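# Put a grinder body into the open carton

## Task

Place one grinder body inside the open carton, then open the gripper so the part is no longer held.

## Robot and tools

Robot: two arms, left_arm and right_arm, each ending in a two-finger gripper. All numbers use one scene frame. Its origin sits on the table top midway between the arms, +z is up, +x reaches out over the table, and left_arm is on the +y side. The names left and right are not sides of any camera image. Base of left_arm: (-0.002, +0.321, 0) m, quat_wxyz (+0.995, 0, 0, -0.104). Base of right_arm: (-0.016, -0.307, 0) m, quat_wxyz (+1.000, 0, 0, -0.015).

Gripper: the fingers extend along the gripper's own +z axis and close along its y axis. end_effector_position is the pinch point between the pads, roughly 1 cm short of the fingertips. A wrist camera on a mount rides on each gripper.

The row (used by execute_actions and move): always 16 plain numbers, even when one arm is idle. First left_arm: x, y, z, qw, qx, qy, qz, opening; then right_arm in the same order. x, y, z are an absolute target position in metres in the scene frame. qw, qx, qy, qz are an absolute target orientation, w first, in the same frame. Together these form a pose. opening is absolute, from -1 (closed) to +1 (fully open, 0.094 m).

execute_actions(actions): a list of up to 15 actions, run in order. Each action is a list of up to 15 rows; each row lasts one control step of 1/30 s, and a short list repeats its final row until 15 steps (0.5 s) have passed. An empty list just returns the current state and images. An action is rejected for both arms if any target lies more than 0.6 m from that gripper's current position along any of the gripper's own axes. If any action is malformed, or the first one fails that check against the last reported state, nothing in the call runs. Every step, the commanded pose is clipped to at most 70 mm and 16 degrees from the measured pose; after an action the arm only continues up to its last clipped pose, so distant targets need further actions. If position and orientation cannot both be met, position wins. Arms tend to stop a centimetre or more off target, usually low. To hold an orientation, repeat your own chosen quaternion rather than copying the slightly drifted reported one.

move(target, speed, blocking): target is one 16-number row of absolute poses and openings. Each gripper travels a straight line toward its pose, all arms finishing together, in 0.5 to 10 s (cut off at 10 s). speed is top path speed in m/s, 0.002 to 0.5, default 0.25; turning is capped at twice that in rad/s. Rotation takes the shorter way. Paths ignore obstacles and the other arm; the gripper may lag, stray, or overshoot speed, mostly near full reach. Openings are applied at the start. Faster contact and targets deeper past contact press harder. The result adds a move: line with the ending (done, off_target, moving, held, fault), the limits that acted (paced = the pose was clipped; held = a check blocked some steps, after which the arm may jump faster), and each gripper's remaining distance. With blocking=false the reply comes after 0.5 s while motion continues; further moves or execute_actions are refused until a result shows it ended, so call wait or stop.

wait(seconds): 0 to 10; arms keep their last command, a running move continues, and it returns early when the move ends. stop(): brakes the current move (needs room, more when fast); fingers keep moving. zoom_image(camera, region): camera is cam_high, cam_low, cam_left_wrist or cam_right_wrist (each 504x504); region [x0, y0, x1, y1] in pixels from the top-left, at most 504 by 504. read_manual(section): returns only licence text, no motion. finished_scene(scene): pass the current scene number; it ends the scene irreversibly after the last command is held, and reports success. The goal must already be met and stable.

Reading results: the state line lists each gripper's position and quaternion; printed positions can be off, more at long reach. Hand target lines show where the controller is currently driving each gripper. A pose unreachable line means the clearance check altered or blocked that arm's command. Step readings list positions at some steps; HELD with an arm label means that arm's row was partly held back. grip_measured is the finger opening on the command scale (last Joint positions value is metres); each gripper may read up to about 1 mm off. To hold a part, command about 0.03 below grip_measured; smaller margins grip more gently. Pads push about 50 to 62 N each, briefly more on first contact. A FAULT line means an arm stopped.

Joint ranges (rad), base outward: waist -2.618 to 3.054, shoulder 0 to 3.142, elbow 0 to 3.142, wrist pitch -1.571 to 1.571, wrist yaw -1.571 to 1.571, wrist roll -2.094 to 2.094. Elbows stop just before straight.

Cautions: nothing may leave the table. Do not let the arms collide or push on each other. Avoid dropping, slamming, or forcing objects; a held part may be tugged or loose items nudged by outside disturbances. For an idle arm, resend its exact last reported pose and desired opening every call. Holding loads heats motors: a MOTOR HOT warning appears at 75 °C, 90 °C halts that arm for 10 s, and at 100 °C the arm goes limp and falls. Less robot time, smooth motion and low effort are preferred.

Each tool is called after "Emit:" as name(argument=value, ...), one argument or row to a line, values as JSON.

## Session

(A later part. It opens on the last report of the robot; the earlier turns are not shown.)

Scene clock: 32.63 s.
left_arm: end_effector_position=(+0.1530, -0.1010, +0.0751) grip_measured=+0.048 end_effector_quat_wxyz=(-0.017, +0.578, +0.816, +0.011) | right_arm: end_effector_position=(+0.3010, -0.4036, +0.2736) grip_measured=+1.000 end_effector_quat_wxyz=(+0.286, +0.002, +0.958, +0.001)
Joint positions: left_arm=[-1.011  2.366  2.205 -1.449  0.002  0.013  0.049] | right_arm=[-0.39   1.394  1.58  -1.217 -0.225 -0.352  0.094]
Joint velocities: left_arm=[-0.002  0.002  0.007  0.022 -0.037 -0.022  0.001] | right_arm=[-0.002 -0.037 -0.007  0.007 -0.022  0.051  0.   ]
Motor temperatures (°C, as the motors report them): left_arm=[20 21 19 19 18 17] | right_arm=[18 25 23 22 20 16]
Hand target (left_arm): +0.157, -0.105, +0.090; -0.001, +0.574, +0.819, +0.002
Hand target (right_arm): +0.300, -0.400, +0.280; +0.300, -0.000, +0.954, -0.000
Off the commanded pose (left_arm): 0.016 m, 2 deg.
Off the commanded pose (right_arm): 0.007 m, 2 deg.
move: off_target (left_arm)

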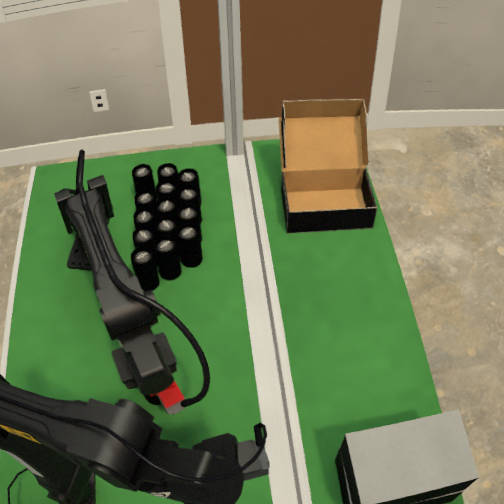

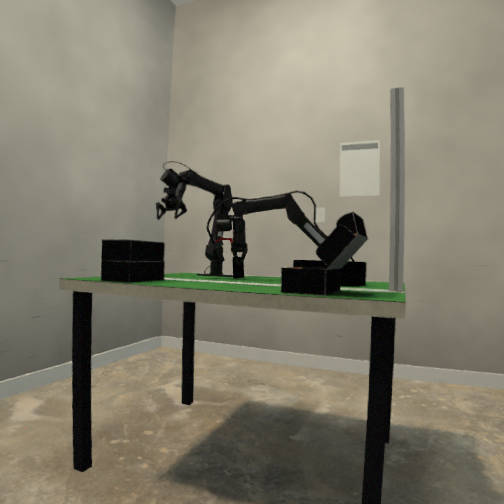

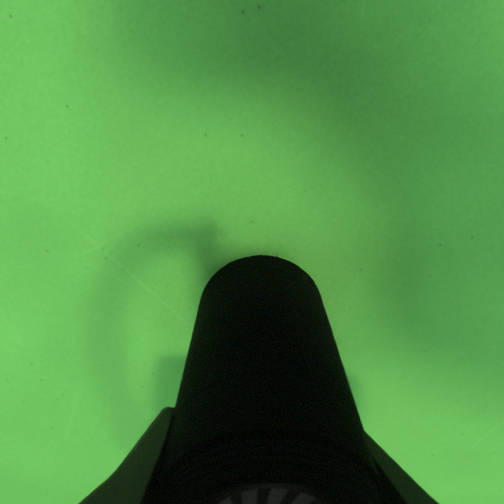

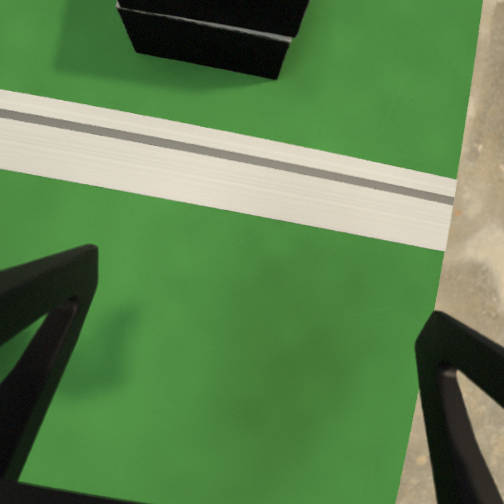

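Emit:
move(
  target=[0.154,-0.105,0.077,0,0.574,0.819,0,0.025,0.3,-0.4,0.28,0.3,0,0.954,0,1],
  speed=0.03,
)

Emit:
move(
  target=[0.154,-0.105,0.079,0,0.574,0.819,0,0.8,0.3,-0.4,0.28,0.3,0,0.954,0,1],
  speed=0.03,
)

Emit:
move(
  target=[0.154,-0.103,0.06,0.551,0.395,0.656,-0.331,0.8,0.3,-0.4,0.28,0.3,0,0.954,0,1],
  speed=0.25,
)

Scene clock: 38.87 s.
left_arm: end_effector_position=(+0.1507, -0.0941, +0.0696) grip_measured=+0.048 end_effector_quat_wxyz=(-0.028, +0.577, +0.816, +0.019) | right_arm: end_effector_position=(+0.3010, -0.4036, +0.2736) grip_measured=+1.000 end_effector_quat_wxyz=(+0.286, +0.002, +0.958, +0.001)
Joint positions: left_arm=[-1.011  2.362  2.175 -1.451  0.     0.01   0.049] | right_arm=[-0.39   1.394  1.58  -1.217 -0.225 -0.352  0.094]
Joint velocities: left_arm=[ 0.007  0.012 -0.007  0.037 -0.022 -0.007 -0.   ] | right_arm=[-0.012 -0.007  0.002  0.037  0.051  0.022  0.   ]
Motor temperatures (°C, as the motors report them): left_arm=[20 23 19 19 18 17] | right_arm=[18 25 24 22 20 16]
Hand target (left_arm): +0.154, -0.105, +0.077; -0.001, +0.574, +0.819, +0.000
Hand target (right_arm): +0.300, -0.400, +0.280; +0.300, -0.000, +0.954, -0.000
Off the commanded pose (left_arm): 0.014 m, 4 deg.
Off the commanded pose (right_arm): 0.007 m, 2 deg.
move: off_target (left_arm)

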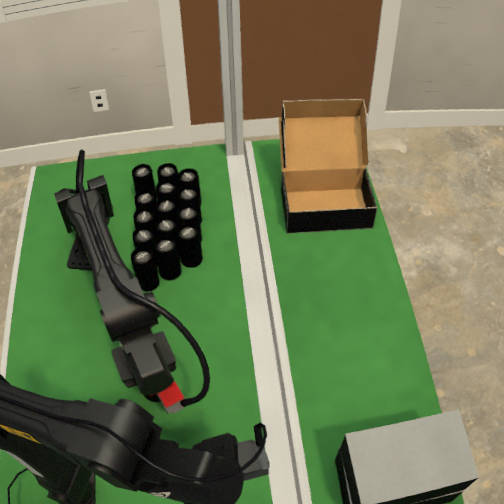

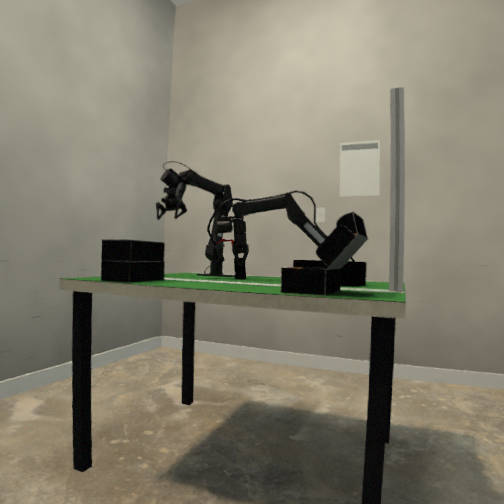

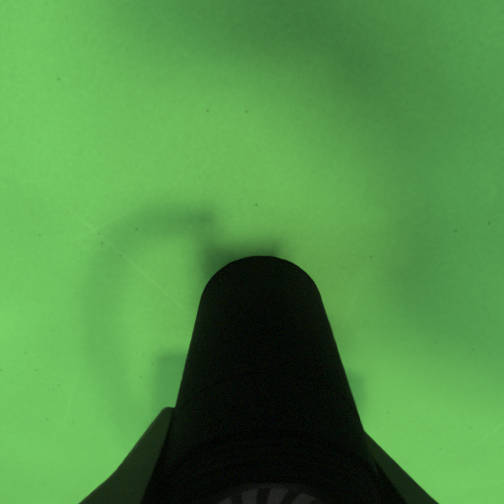

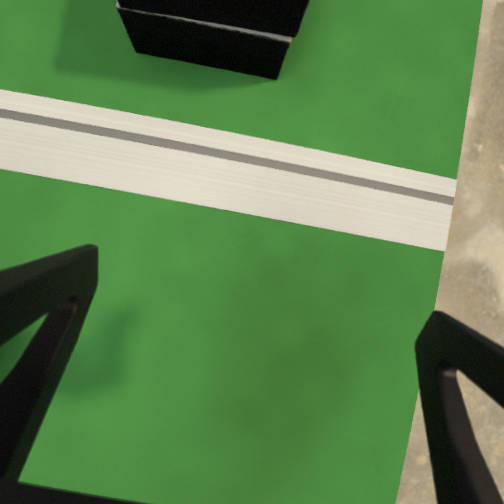

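Scene clock: 40.23 s.
left_arm: end_effector_position=(+0.1531, -0.1007, +0.0692) grip_measured=+0.797 end_effector_quat_wxyz=(-0.016, +0.577, +0.817, +0.011) | right_arm: end_effector_position=(+0.3010, -0.4036, +0.2736) grip_measured=+1.000 end_effector_quat_wxyz=(+0.286, +0.002, +0.958, +0.001)
Joint positions: left_arm=[-1.011  2.362  2.175 -1.423  0.     0.009  0.084] | right_arm=[-0.39   1.394  1.58  -1.217 -0.225 -0.352  0.094]
Joint velocities: left_arm=[ 0.012 -0.007  0.002 -0.007 -0.066 -0.037  0.   ] | right_arm=[ 0.007 -0.012 -0.007 -0.051  0.037 -0.022  0.   ]
Motor temperatures (°C, as the motors report them): left_arm=[20 23 19 19 18 17] | right_arm=[18 25 24 22 20 16]
Hand target (left_arm): +0.154, -0.105, +0.079; -0.001, +0.574, +0.819, -0.000
Hand target (right_arm): +0.300, -0.400, +0.280; +0.300, -0.000, +0.954, -0.000
Off the commanded pose (left_arm): 0.011 m, 2 deg.
Off the commanded pose (right_arm): 0.007 m, 2 deg.
move: off_target (left_arm)

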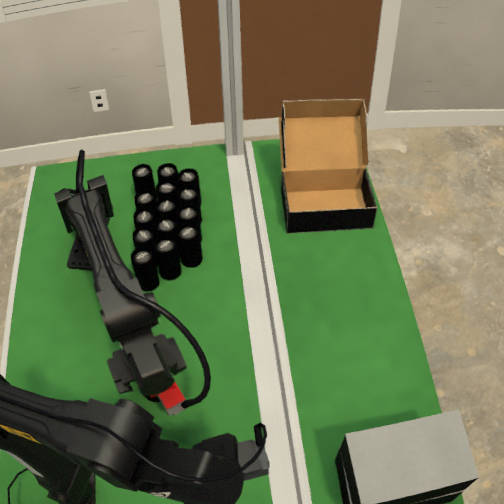

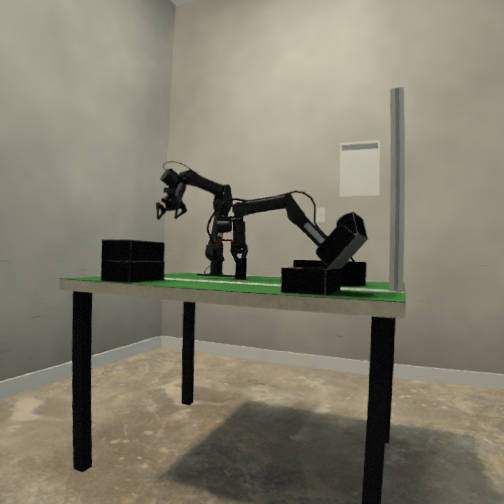

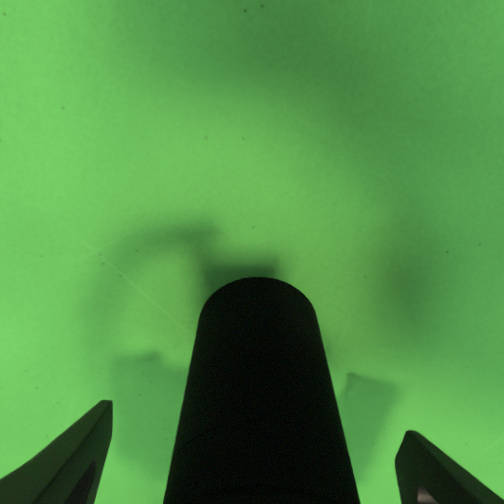

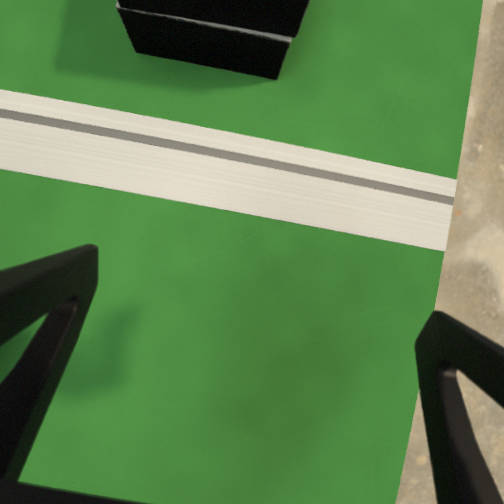

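Scene clock: 43.90 s.
left_arm: end_effector_position=(+0.1571, -0.1027, +0.0627) grip_measured=+0.797 end_effector_quat_wxyz=(+0.545, +0.399, +0.654, -0.340) | right_arm: end_effector_position=(+0.3010, -0.4036, +0.2736) grip_measured=+1.000 end_effector_quat_wxyz=(+0.286, +0.002, +0.958, +0.001)
Joint positions: left_arm=[-1.073  2.069  0.513  1.376 -0.173 -0.041  0.084] | right_arm=[-0.39   1.394  1.58  -1.217 -0.225 -0.352  0.094]
Joint velocities: left_arm=[-0.002  0.022  0.002  0.007 -0.037  0.066 -0.   ] | right_arm=[ 0.007  0.017 -0.027 -0.007 -0.022 -0.066  0.   ]
Motor temperatures (°C, as the motors report them): left_arm=[20 23 19 20 18 17] | right_arm=[18 25 24 22 20 16]
Hand target (left_arm): +0.154, -0.101, +0.060; +0.547, +0.402, +0.651, -0.338
Hand target (right_arm): +0.300, -0.400, +0.280; +0.300, -0.000, +0.954, -0.000
Off the commanded pose (left_arm): 0.004 m, 1 deg.
Off the commanded pose (right_arm): 0.007 m, 2 deg.
move: done

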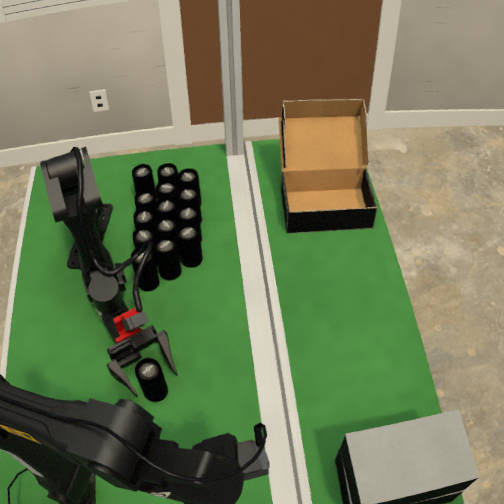

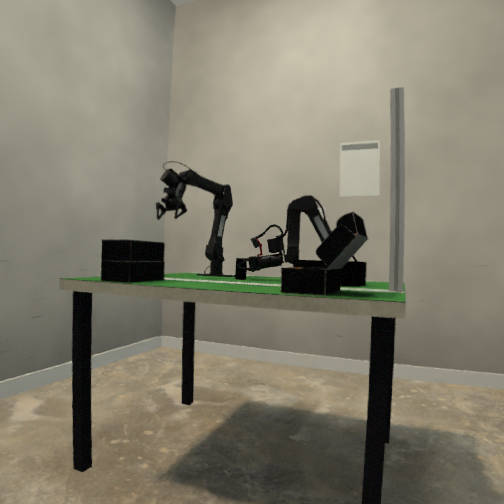

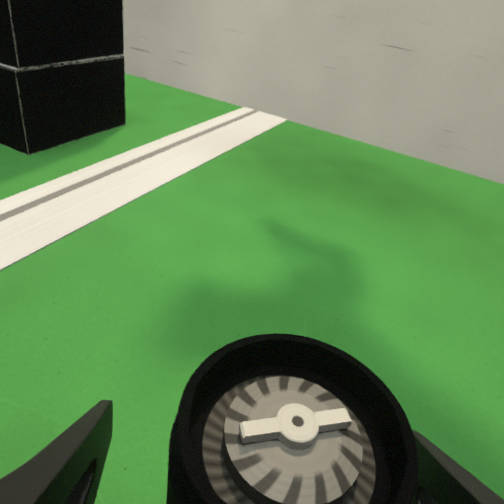

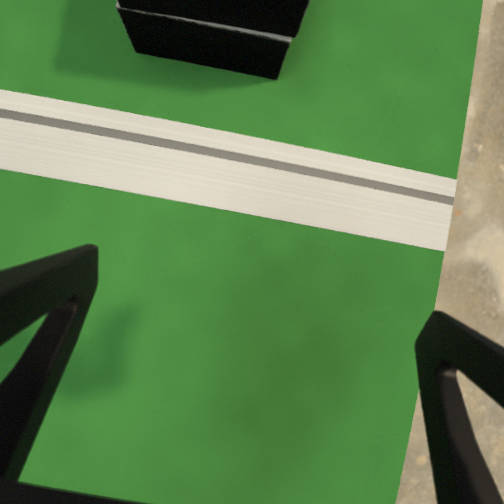

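Emit:
move(
  target=[0.148,-0.108,0.05,0.551,0.395,0.656,-0.331,0.8,0.3,-0.4,0.28,0.3,0,0.954,0,1],
  speed=0.04,
)

Emit:
move(
  target=[0.148,-0.108,0.05,0.551,0.395,0.656,-0.331,0.0,0.3,-0.4,0.28,0.3,0,0.954,0,1],
  speed=0.04,
)

Emit:
zoom_image(
  camera="cam_low",
  region=[200,190,400,310],
)

Scene clock: 48.17 s.
left_arm: end_effector_position=(+0.1482, -0.1017, +0.0431) grip_measured=+0.797 end_effector_quat_wxyz=(+0.541, +0.404, +0.663, -0.323) | right_arm: end_effector_position=(+0.3010, -0.4036, +0.2736) grip_measured=+1.000 end_effector_quat_wxyz=(+0.286, +0.002, +0.958, +0.001)
Joint positions: left_arm=[-1.114  2.13   0.513  1.403 -0.232 -0.041  0.084] | right_arm=[-0.39   1.394  1.58  -1.217 -0.225 -0.352  0.094]
Joint velocities: left_arm=[-0.002  0.012 -0.017  0.037 -0.037 -0.037 -0.   ] | right_arm=[ 0.012  0.007 -0.012 -0.037 -0.051 -0.095  0.   ]
Motor temperatures (°C, as the motors report them): left_arm=[20 22 19 21 18 17] | right_arm=[18 25 24 23 20 16]
Hand target (left_arm): +0.148, -0.108, +0.050; +0.551, +0.395, +0.656, -0.331
Hand target (right_arm): +0.300, -0.400, +0.280; +0.300, -0.000, +0.954, -0.000
Off the commanded pose (left_arm): 0.009 m, 2 deg.
Off the commanded pose (right_arm): 0.007 m, 2 deg.
move: done

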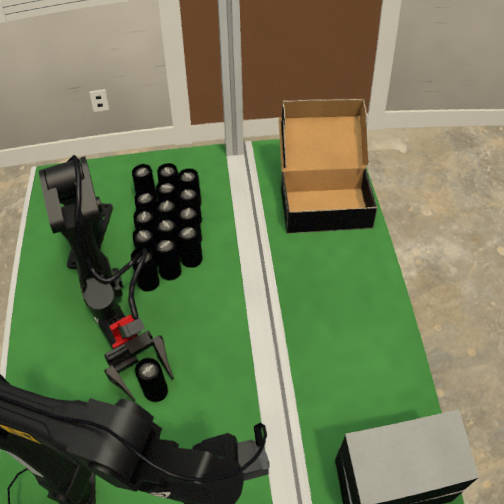

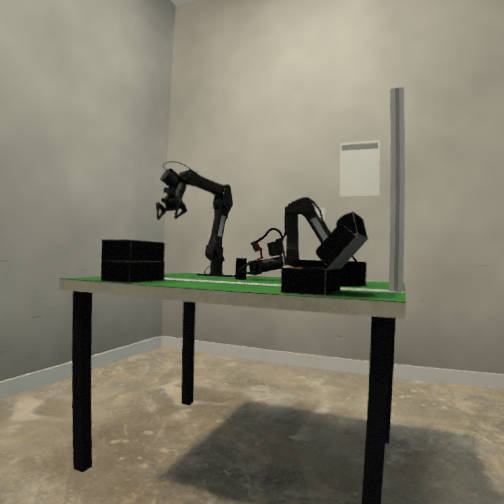

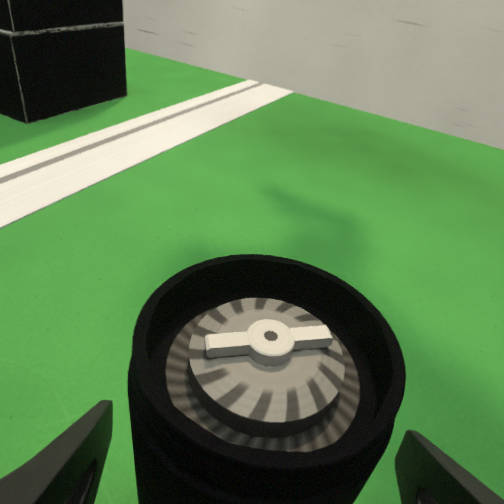

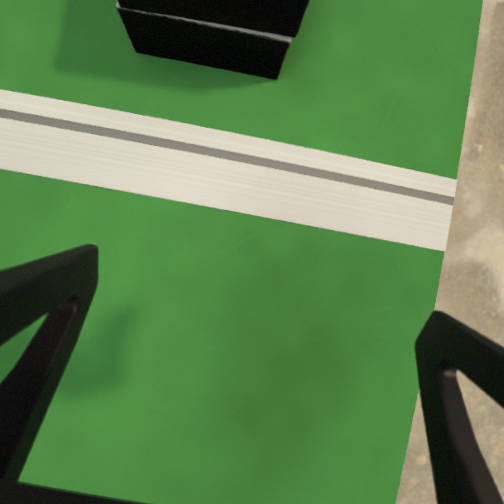

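Scene clock: 48.87 s.
left_arm: end_effector_position=(+0.1509, -0.1007, +0.0443) grip_measured=+0.045 end_effector_quat_wxyz=(+0.545, +0.400, +0.664, -0.320) | right_arm: end_effector_position=(+0.3010, -0.4036, +0.2736) grip_measured=+1.000 end_effector_quat_wxyz=(+0.286, +0.002, +0.958, +0.001)
Joint positions: left_arm=[-1.112  2.13   0.513  1.408 -0.244 -0.04   0.049] | right_arm=[-0.39   1.394  1.58  -1.217 -0.225 -0.352  0.094]
Joint velocities: left_arm=[ 0.012 -0.007 -0.007 -0.051 -0.007 -0.037 -0.001] | right_arm=[-0.007 -0.002 -0.017 -0.007  0.022 -0.007  0.   ]
Motor temperatures (°C, as the motors report them): left_arm=[20 22 19 21 18 17] | right_arm=[18 25 24 23 20 16]
Hand target (left_arm): +0.148, -0.108, +0.050; +0.551, +0.395, +0.656, -0.331
Hand target (right_arm): +0.300, -0.400, +0.280; +0.300, -0.000, +0.954, -0.000
Off the commanded pose (left_arm): 0.010 m, 2 deg.
Off the commanded pose (right_arm): 0.007 m, 2 deg.
move: done

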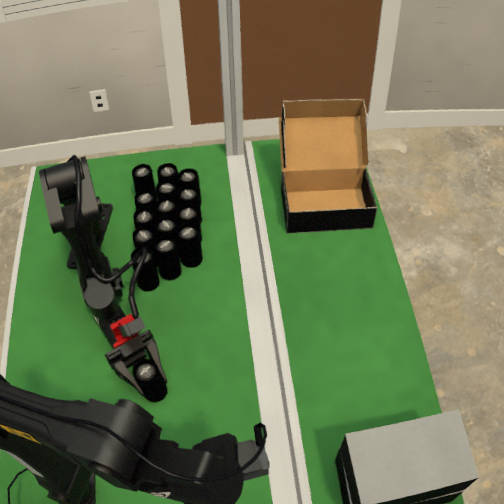

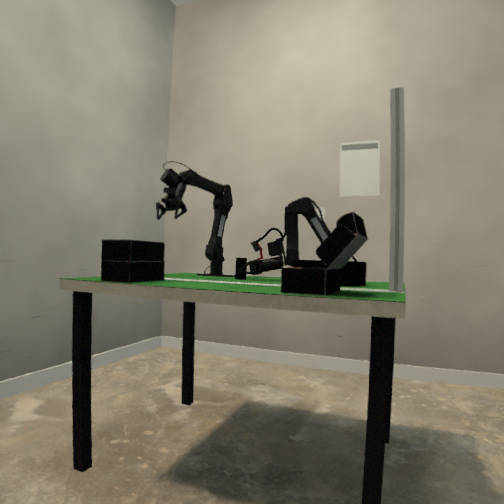

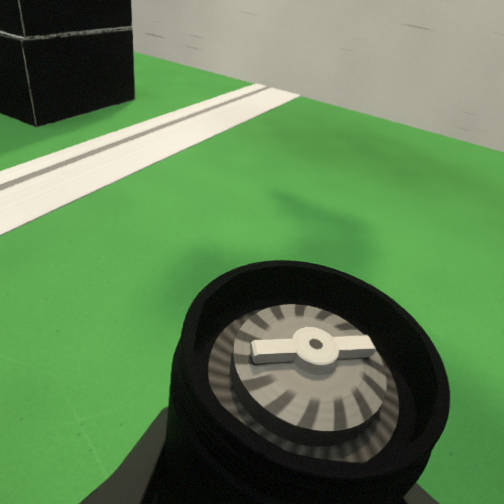

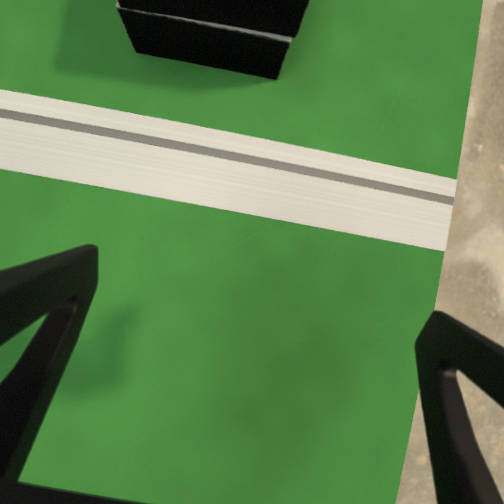

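Region (200, 190, 400, 310) of cam_low's 504x504 image, scaled by 2.520, with more detail than that image has; it fills the top 302 rows of this view, and the rest is white.

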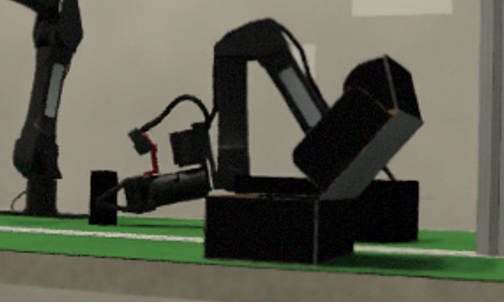

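Emit:
move(
  target=[0.22,-0.05,0.22,0.42,0.33,0.785,-0.31,0.015,0.3,-0.4,0.28,0.3,0,0.954,0,1],
  speed=0.2,
)

Emit:
move(
  target=[0.51,0.30,0.19,0.113,0.697,0.681,0.186,0.015,0.3,-0.4,0.28,0.3,0,0.954,0,1],
  speed=0.25,
)

Emit:
zoom_image(
  camera="cam_high",
  region=[220,70,420,260],
)

Scene clock: 57.23 s.
left_arm: end_effector_position=(+0.2119, -0.0429, +0.1770) grip_measured=+0.046 end_effector_quat_wxyz=(+0.381, +0.342, +0.812, -0.280) | right_arm: end_effector_position=(+0.3010, -0.4036, +0.2736) grip_measured=+1.000 end_effector_quat_wxyz=(+0.286, +0.002, +0.958, +0.001)
Joint positions: left_arm=[-0.837  1.385  0.889 -0.09  -0.011 -0.242  0.049] | right_arm=[-0.39   1.394  1.58  -1.217 -0.225 -0.352  0.094]
Joint velocities: left_arm=[-0.017 -0.007 -0.012 -0.037  0.037  0.081  0.   ] | right_arm=[-0.012 -0.007 -0.002 -0.022 -0.007 -0.125  0.   ]
Motor temperatures (°C, as the motors report them): left_arm=[20 22 19 23 18 17] | right_arm=[18 25 24 23 20 16]
Hand target (left_arm): +0.218, -0.050, +0.218; +0.420, +0.328, +0.787, -0.311
Hand target (right_arm): +0.300, -0.400, +0.280; +0.300, -0.000, +0.954, -0.000
Off the commanded pose (left_arm): 0.044 m, 7 deg.
Off the commanded pose (right_arm): 0.007 m, 2 deg.
move: off_target (left_arm)

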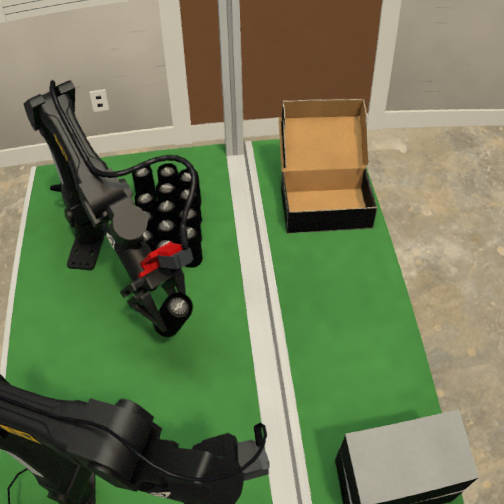

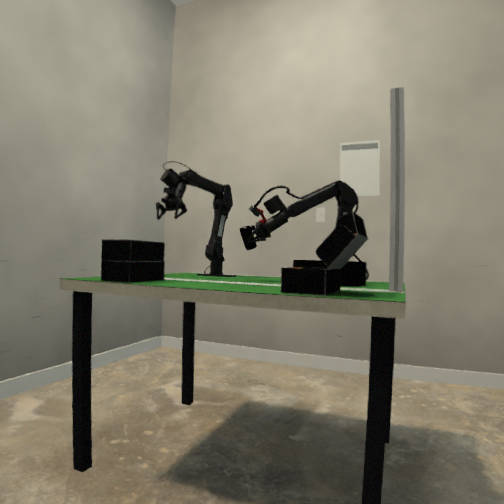

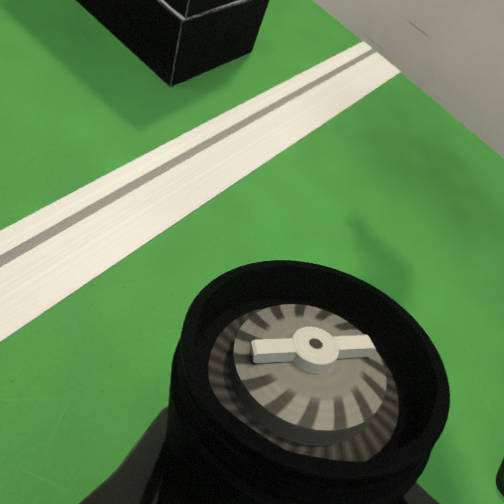

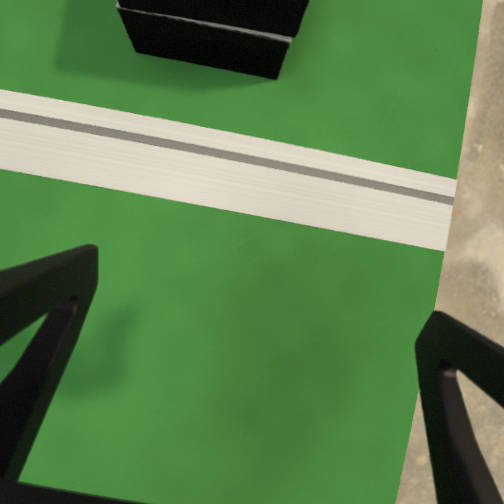

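Scene clock: 60.53 s.
left_arm: end_effector_position=(+0.5003, +0.3004, +0.1698) grip_measured=+0.045 end_effector_quat_wxyz=(+0.102, +0.697, +0.690, +0.166) | right_arm: end_effector_position=(+0.3010, -0.4036, +0.2736) grip_measured=+1.000 end_effector_quat_wxyz=(+0.286, +0.002, +0.958, +0.001)
Joint positions: left_arm=[ 0.123  2.165  2.175 -1.206 -0.119  1.518  0.049] | right_arm=[-0.39   1.394  1.58  -1.217 -0.225 -0.352  0.094]
Joint velocities: left_arm=[-0.012 -0.012 -0.002 -0.007  0.007  0.007  0.001] | right_arm=[-0.012 -0.017 -0.002  0.081  0.022  0.11   0.   ]
Motor temperatures (°C, as the motors report them): left_arm=[20 22 20 22 18 17] | right_arm=[18 25 24 23 20 16]
Hand target (left_arm): +0.507, +0.301, +0.190; +0.122, +0.692, +0.686, +0.185
Hand target (right_arm): +0.300, -0.400, +0.280; +0.300, -0.000, +0.954, -0.000
Off the commanded pose (left_arm): 0.022 m, 3 deg.
Off the commanded pose (right_arm): 0.007 m, 2 deg.
move: off_target (left_arm); limits=paced

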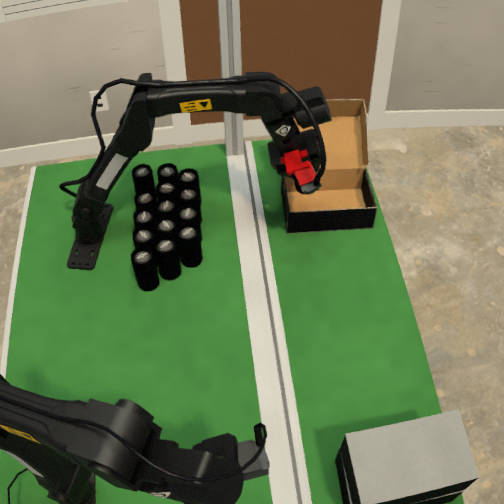

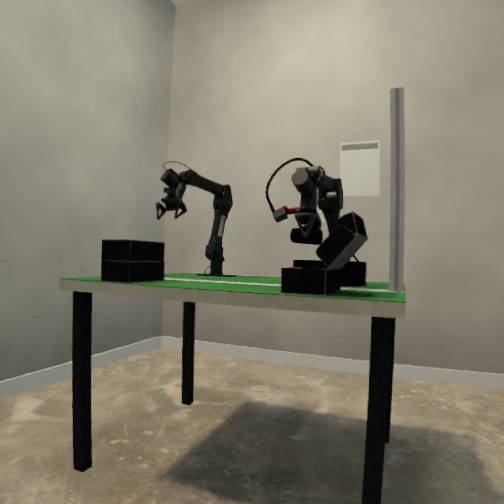

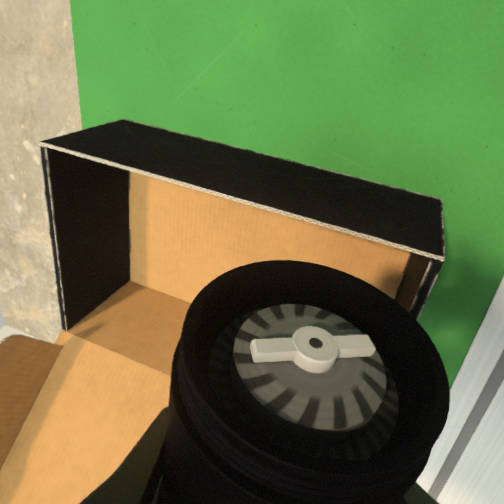

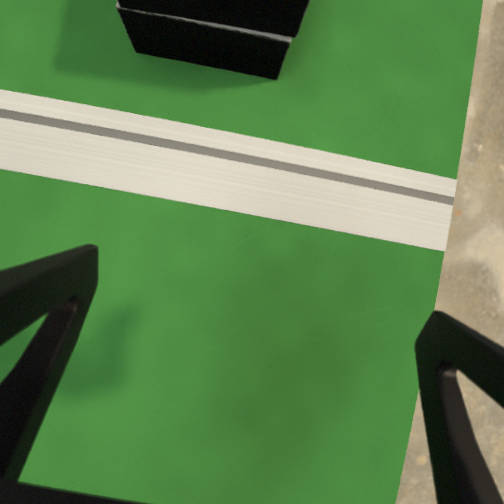

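Region (220, 70, 420, 260) of cam_high's 504x504 image, scaled by 2.520, with more detail than that image has; it fills the top 479 rows of this view, and the rest is white.

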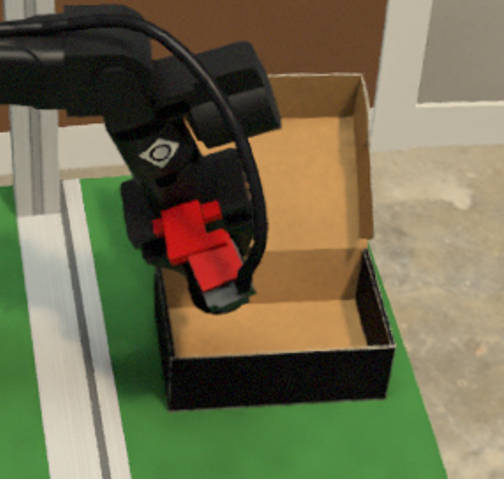

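Emit:
move(
  target=[0.555,0.30,0.13,0.113,0.697,0.681,0.186,0.015,0.3,-0.4,0.28,0.3,0,0.954,0,1],
  speed=0.08,
)

Emit:
zoom_image(
  camera="cam_low",
  region=[240,160,400,310],
)

Emit:
zoom_image(
  camera="cam_high",
  region=[220,70,420,260],
)

Scene clock: 65.50 s.
left_arm: end_effector_position=(+0.5376, +0.2984, +0.1027) grip_measured=+0.045 end_effector_quat_wxyz=(+0.080, +0.708, +0.685, +0.155) | right_arm: end_effector_position=(+0.3010, -0.4036, +0.2736) grip_measured=+1.000 end_effector_quat_wxyz=(+0.286, +0.002, +0.958, +0.001)
Joint positions: left_arm=[ 0.123  2.377  2.278 -1.143 -0.126  1.539  0.049] | right_arm=[-0.39   1.394  1.58  -1.217 -0.225 -0.352  0.094]
Joint velocities: left_arm=[ 0.012  0.012 -0.007  0.007  0.081 -0.051  0.   ] | right_arm=[-0.002 -0.022 -0.007 -0.037 -0.022  0.007  0.   ]
Motor temperatures (°C, as the motors report them): left_arm=[20 23 20 22 18 17] | right_arm=[18 25 24 23 20 16]
Hand target (left_arm): +0.553, +0.301, +0.131; +0.113, +0.698, +0.682, +0.186
Hand target (right_arm): +0.300, -0.400, +0.280; +0.300, -0.000, +0.954, -0.000
Off the commanded pose (left_arm): 0.032 m, 5 deg.
Off the commanded pose (right_arm): 0.007 m, 2 deg.
move: off_target (left_arm)

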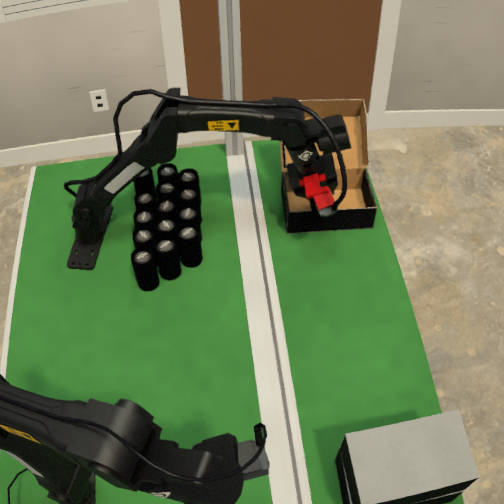

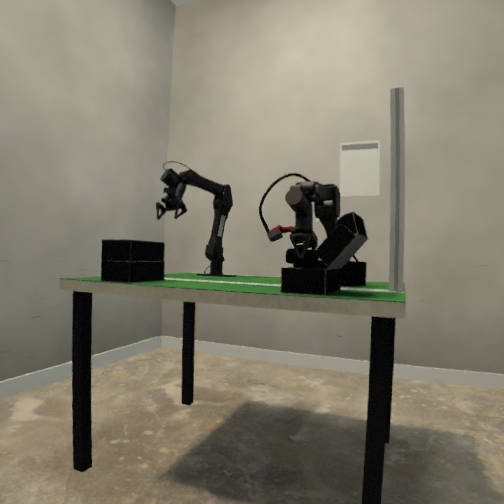

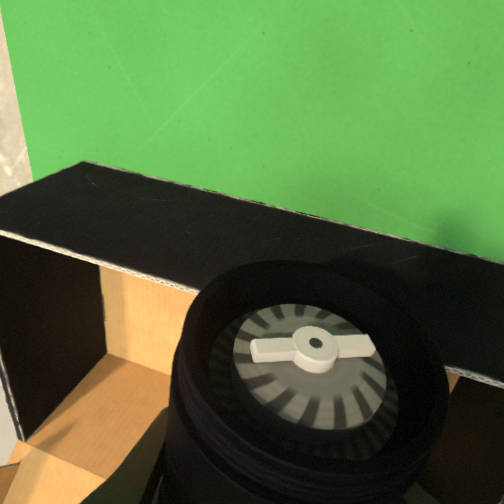

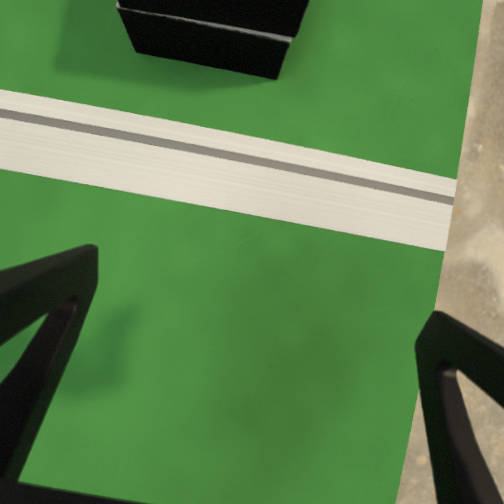

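Region (240, 160, 400, 310) of cam_low's 504x504 image, scaled by 3.150, with more detail than that image has; it fills the top 472 rows of this view, and the rest is white.

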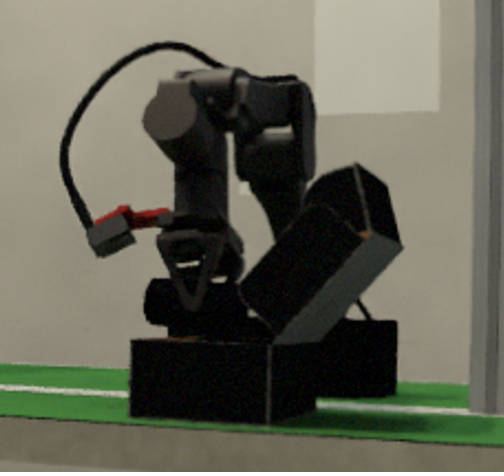

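Region (220, 70, 420, 260) of cam_high's 504x504 image, scaled by 2.520, with more detail than that image has; it fills the top 479 rows of this view, and the rest is white.

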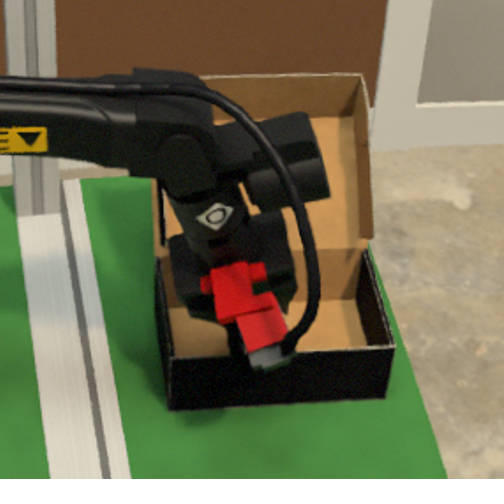

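Emit:
move(
  target=[0.56,0.322,0.115,0.15,0.69,0.69,0.15,0.015,0.3,-0.4,0.28,0.3,0,0.954,0,1],
  speed=0.04,
)

Emit:
zoom_image(
  camera="cam_low",
  region=[240,160,400,310],
)

Scene clock: 73.70 s.
left_arm: end_effector_position=(+0.5489, +0.3215, +0.0981) grip_measured=+0.045 end_effector_quat_wxyz=(+0.122, +0.696, +0.695, +0.132) | right_arm: end_effector_position=(+0.3010, -0.4036, +0.2736) grip_measured=+1.000 end_effector_quat_wxyz=(+0.286, +0.002, +0.958, +0.001)
Joint positions: left_arm=[ 0.202  2.391  2.278 -1.095 -0.016  1.57   0.049] | right_arm=[-0.39   1.394  1.58  -1.217 -0.225 -0.352  0.094]
Joint velocities: left_arm=[-0.017 -0.007 -0.012  0.007  0.051  0.007 -0.   ] | right_arm=[-0.002 -0.002 -0.007  0.022 -0.007 -0.051  0.   ]
Motor temperatures (°C, as the motors report them): left_arm=[20 25 21 22 18 17] | right_arm=[18 25 24 23 20 16]
Hand target (left_arm): +0.559, +0.322, +0.115; +0.150, +0.692, +0.690, +0.149
Hand target (right_arm): +0.300, -0.400, +0.280; +0.300, -0.000, +0.954, -0.000
Off the commanded pose (left_arm): 0.020 m, 4 deg.
Off the commanded pose (right_arm): 0.007 m, 2 deg.
move: off_target (left_arm)

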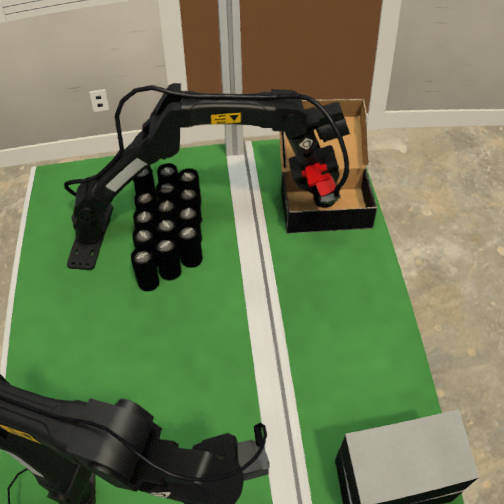

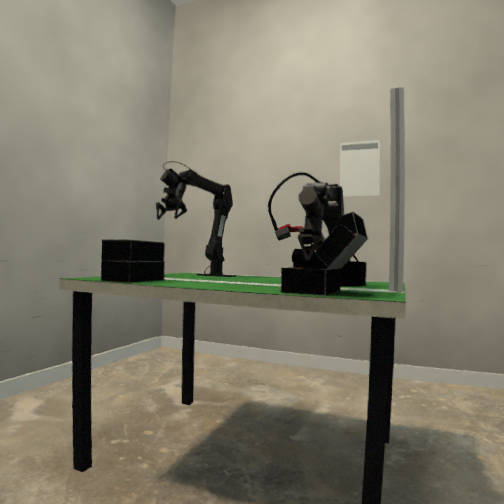

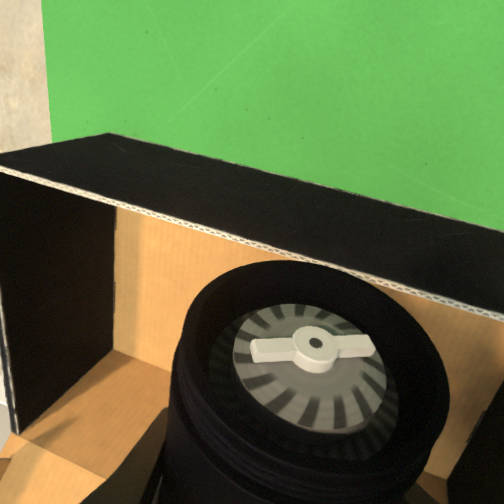

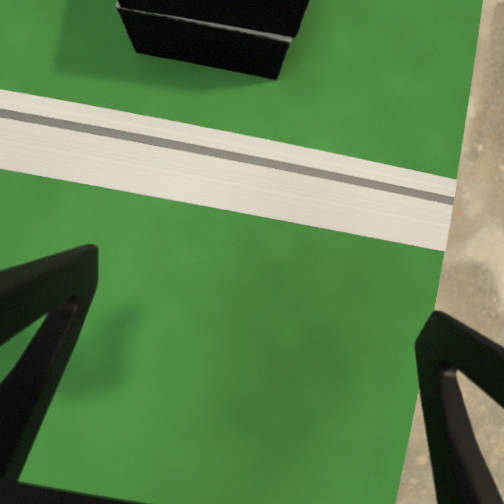

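Region (240, 160, 400, 310) of cam_low's 504x504 image, scaled by 3.150, with more detail than that image has; it fills the top 472 rows of this view, and the rest is white.

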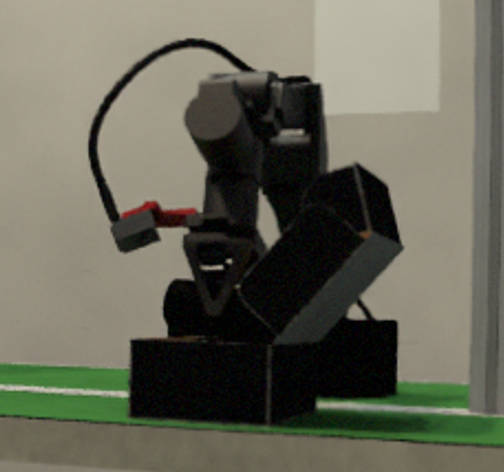

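Emit:
move(
  target=[0.56,0.325,0.062,0.15,0.69,0.69,0.15,0.015,0.3,-0.4,0.28,0.3,0,0.954,0,1],
  speed=0.03,
)

Scene clock: 92.43 s.
left_arm: end_effector_position=(+0.5471, +0.3221, +0.0406) grip_measured=+0.045 end_effector_quat_wxyz=(+0.125, +0.697, +0.695, +0.126) | right_arm: end_effector_position=(+0.3010, -0.4036, +0.2736) grip_measured=+1.000 end_effector_quat_wxyz=(+0.286, +0.002, +0.958, +0.001)
Joint positions: left_arm=[ 0.208  2.384  2.037 -0.867 -0.001  1.574  0.049] | right_arm=[-0.39   1.394  1.58  -1.217 -0.225 -0.352  0.094]
Joint velocities: left_arm=[-0.002 -0.002 -0.002  0.095 -0.022 -0.037 -0.001] | right_arm=[ 0.007 -0.027 -0.002  0.037 -0.007 -0.051  0.   ]
Motor temperatures (°C, as the motors report them): left_arm=[20 28 20 22 18 17] | right_arm=[18 26 24 23 20 16]
Hand target (left_arm): +0.559, +0.325, +0.062; +0.150, +0.691, +0.691, +0.150
Hand target (right_arm): +0.300, -0.400, +0.280; +0.300, -0.000, +0.954, -0.000
Off the commanded pose (left_arm): 0.025 m, 4 deg.
Off the commanded pose (right_arm): 0.007 m, 2 deg.
move: off_target (left_arm)

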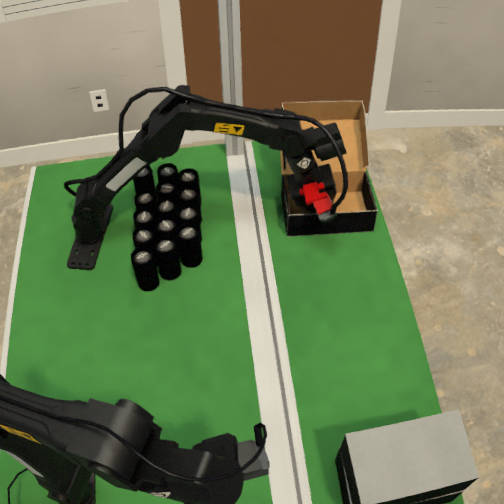

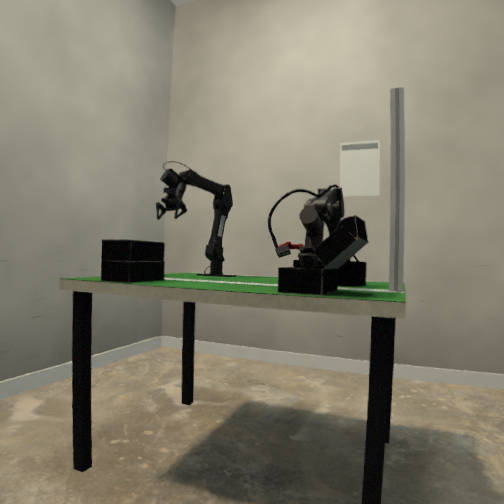

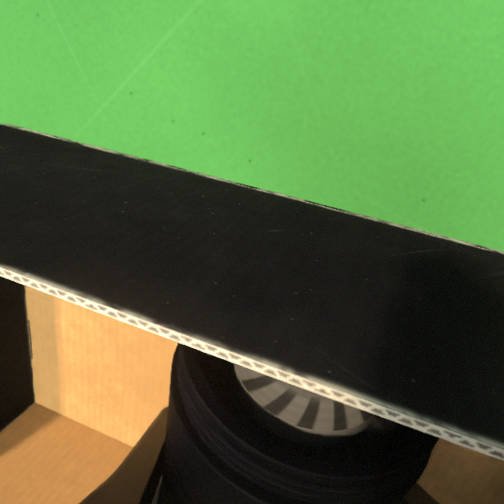

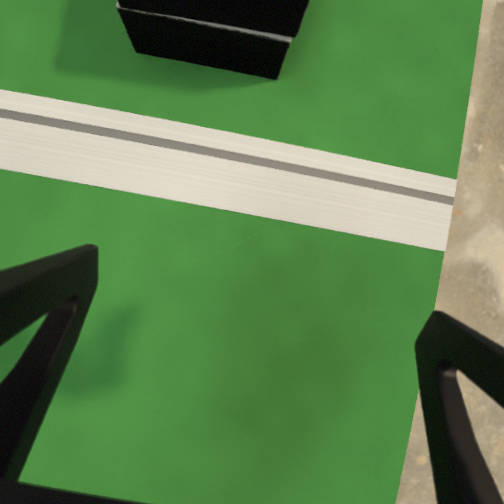

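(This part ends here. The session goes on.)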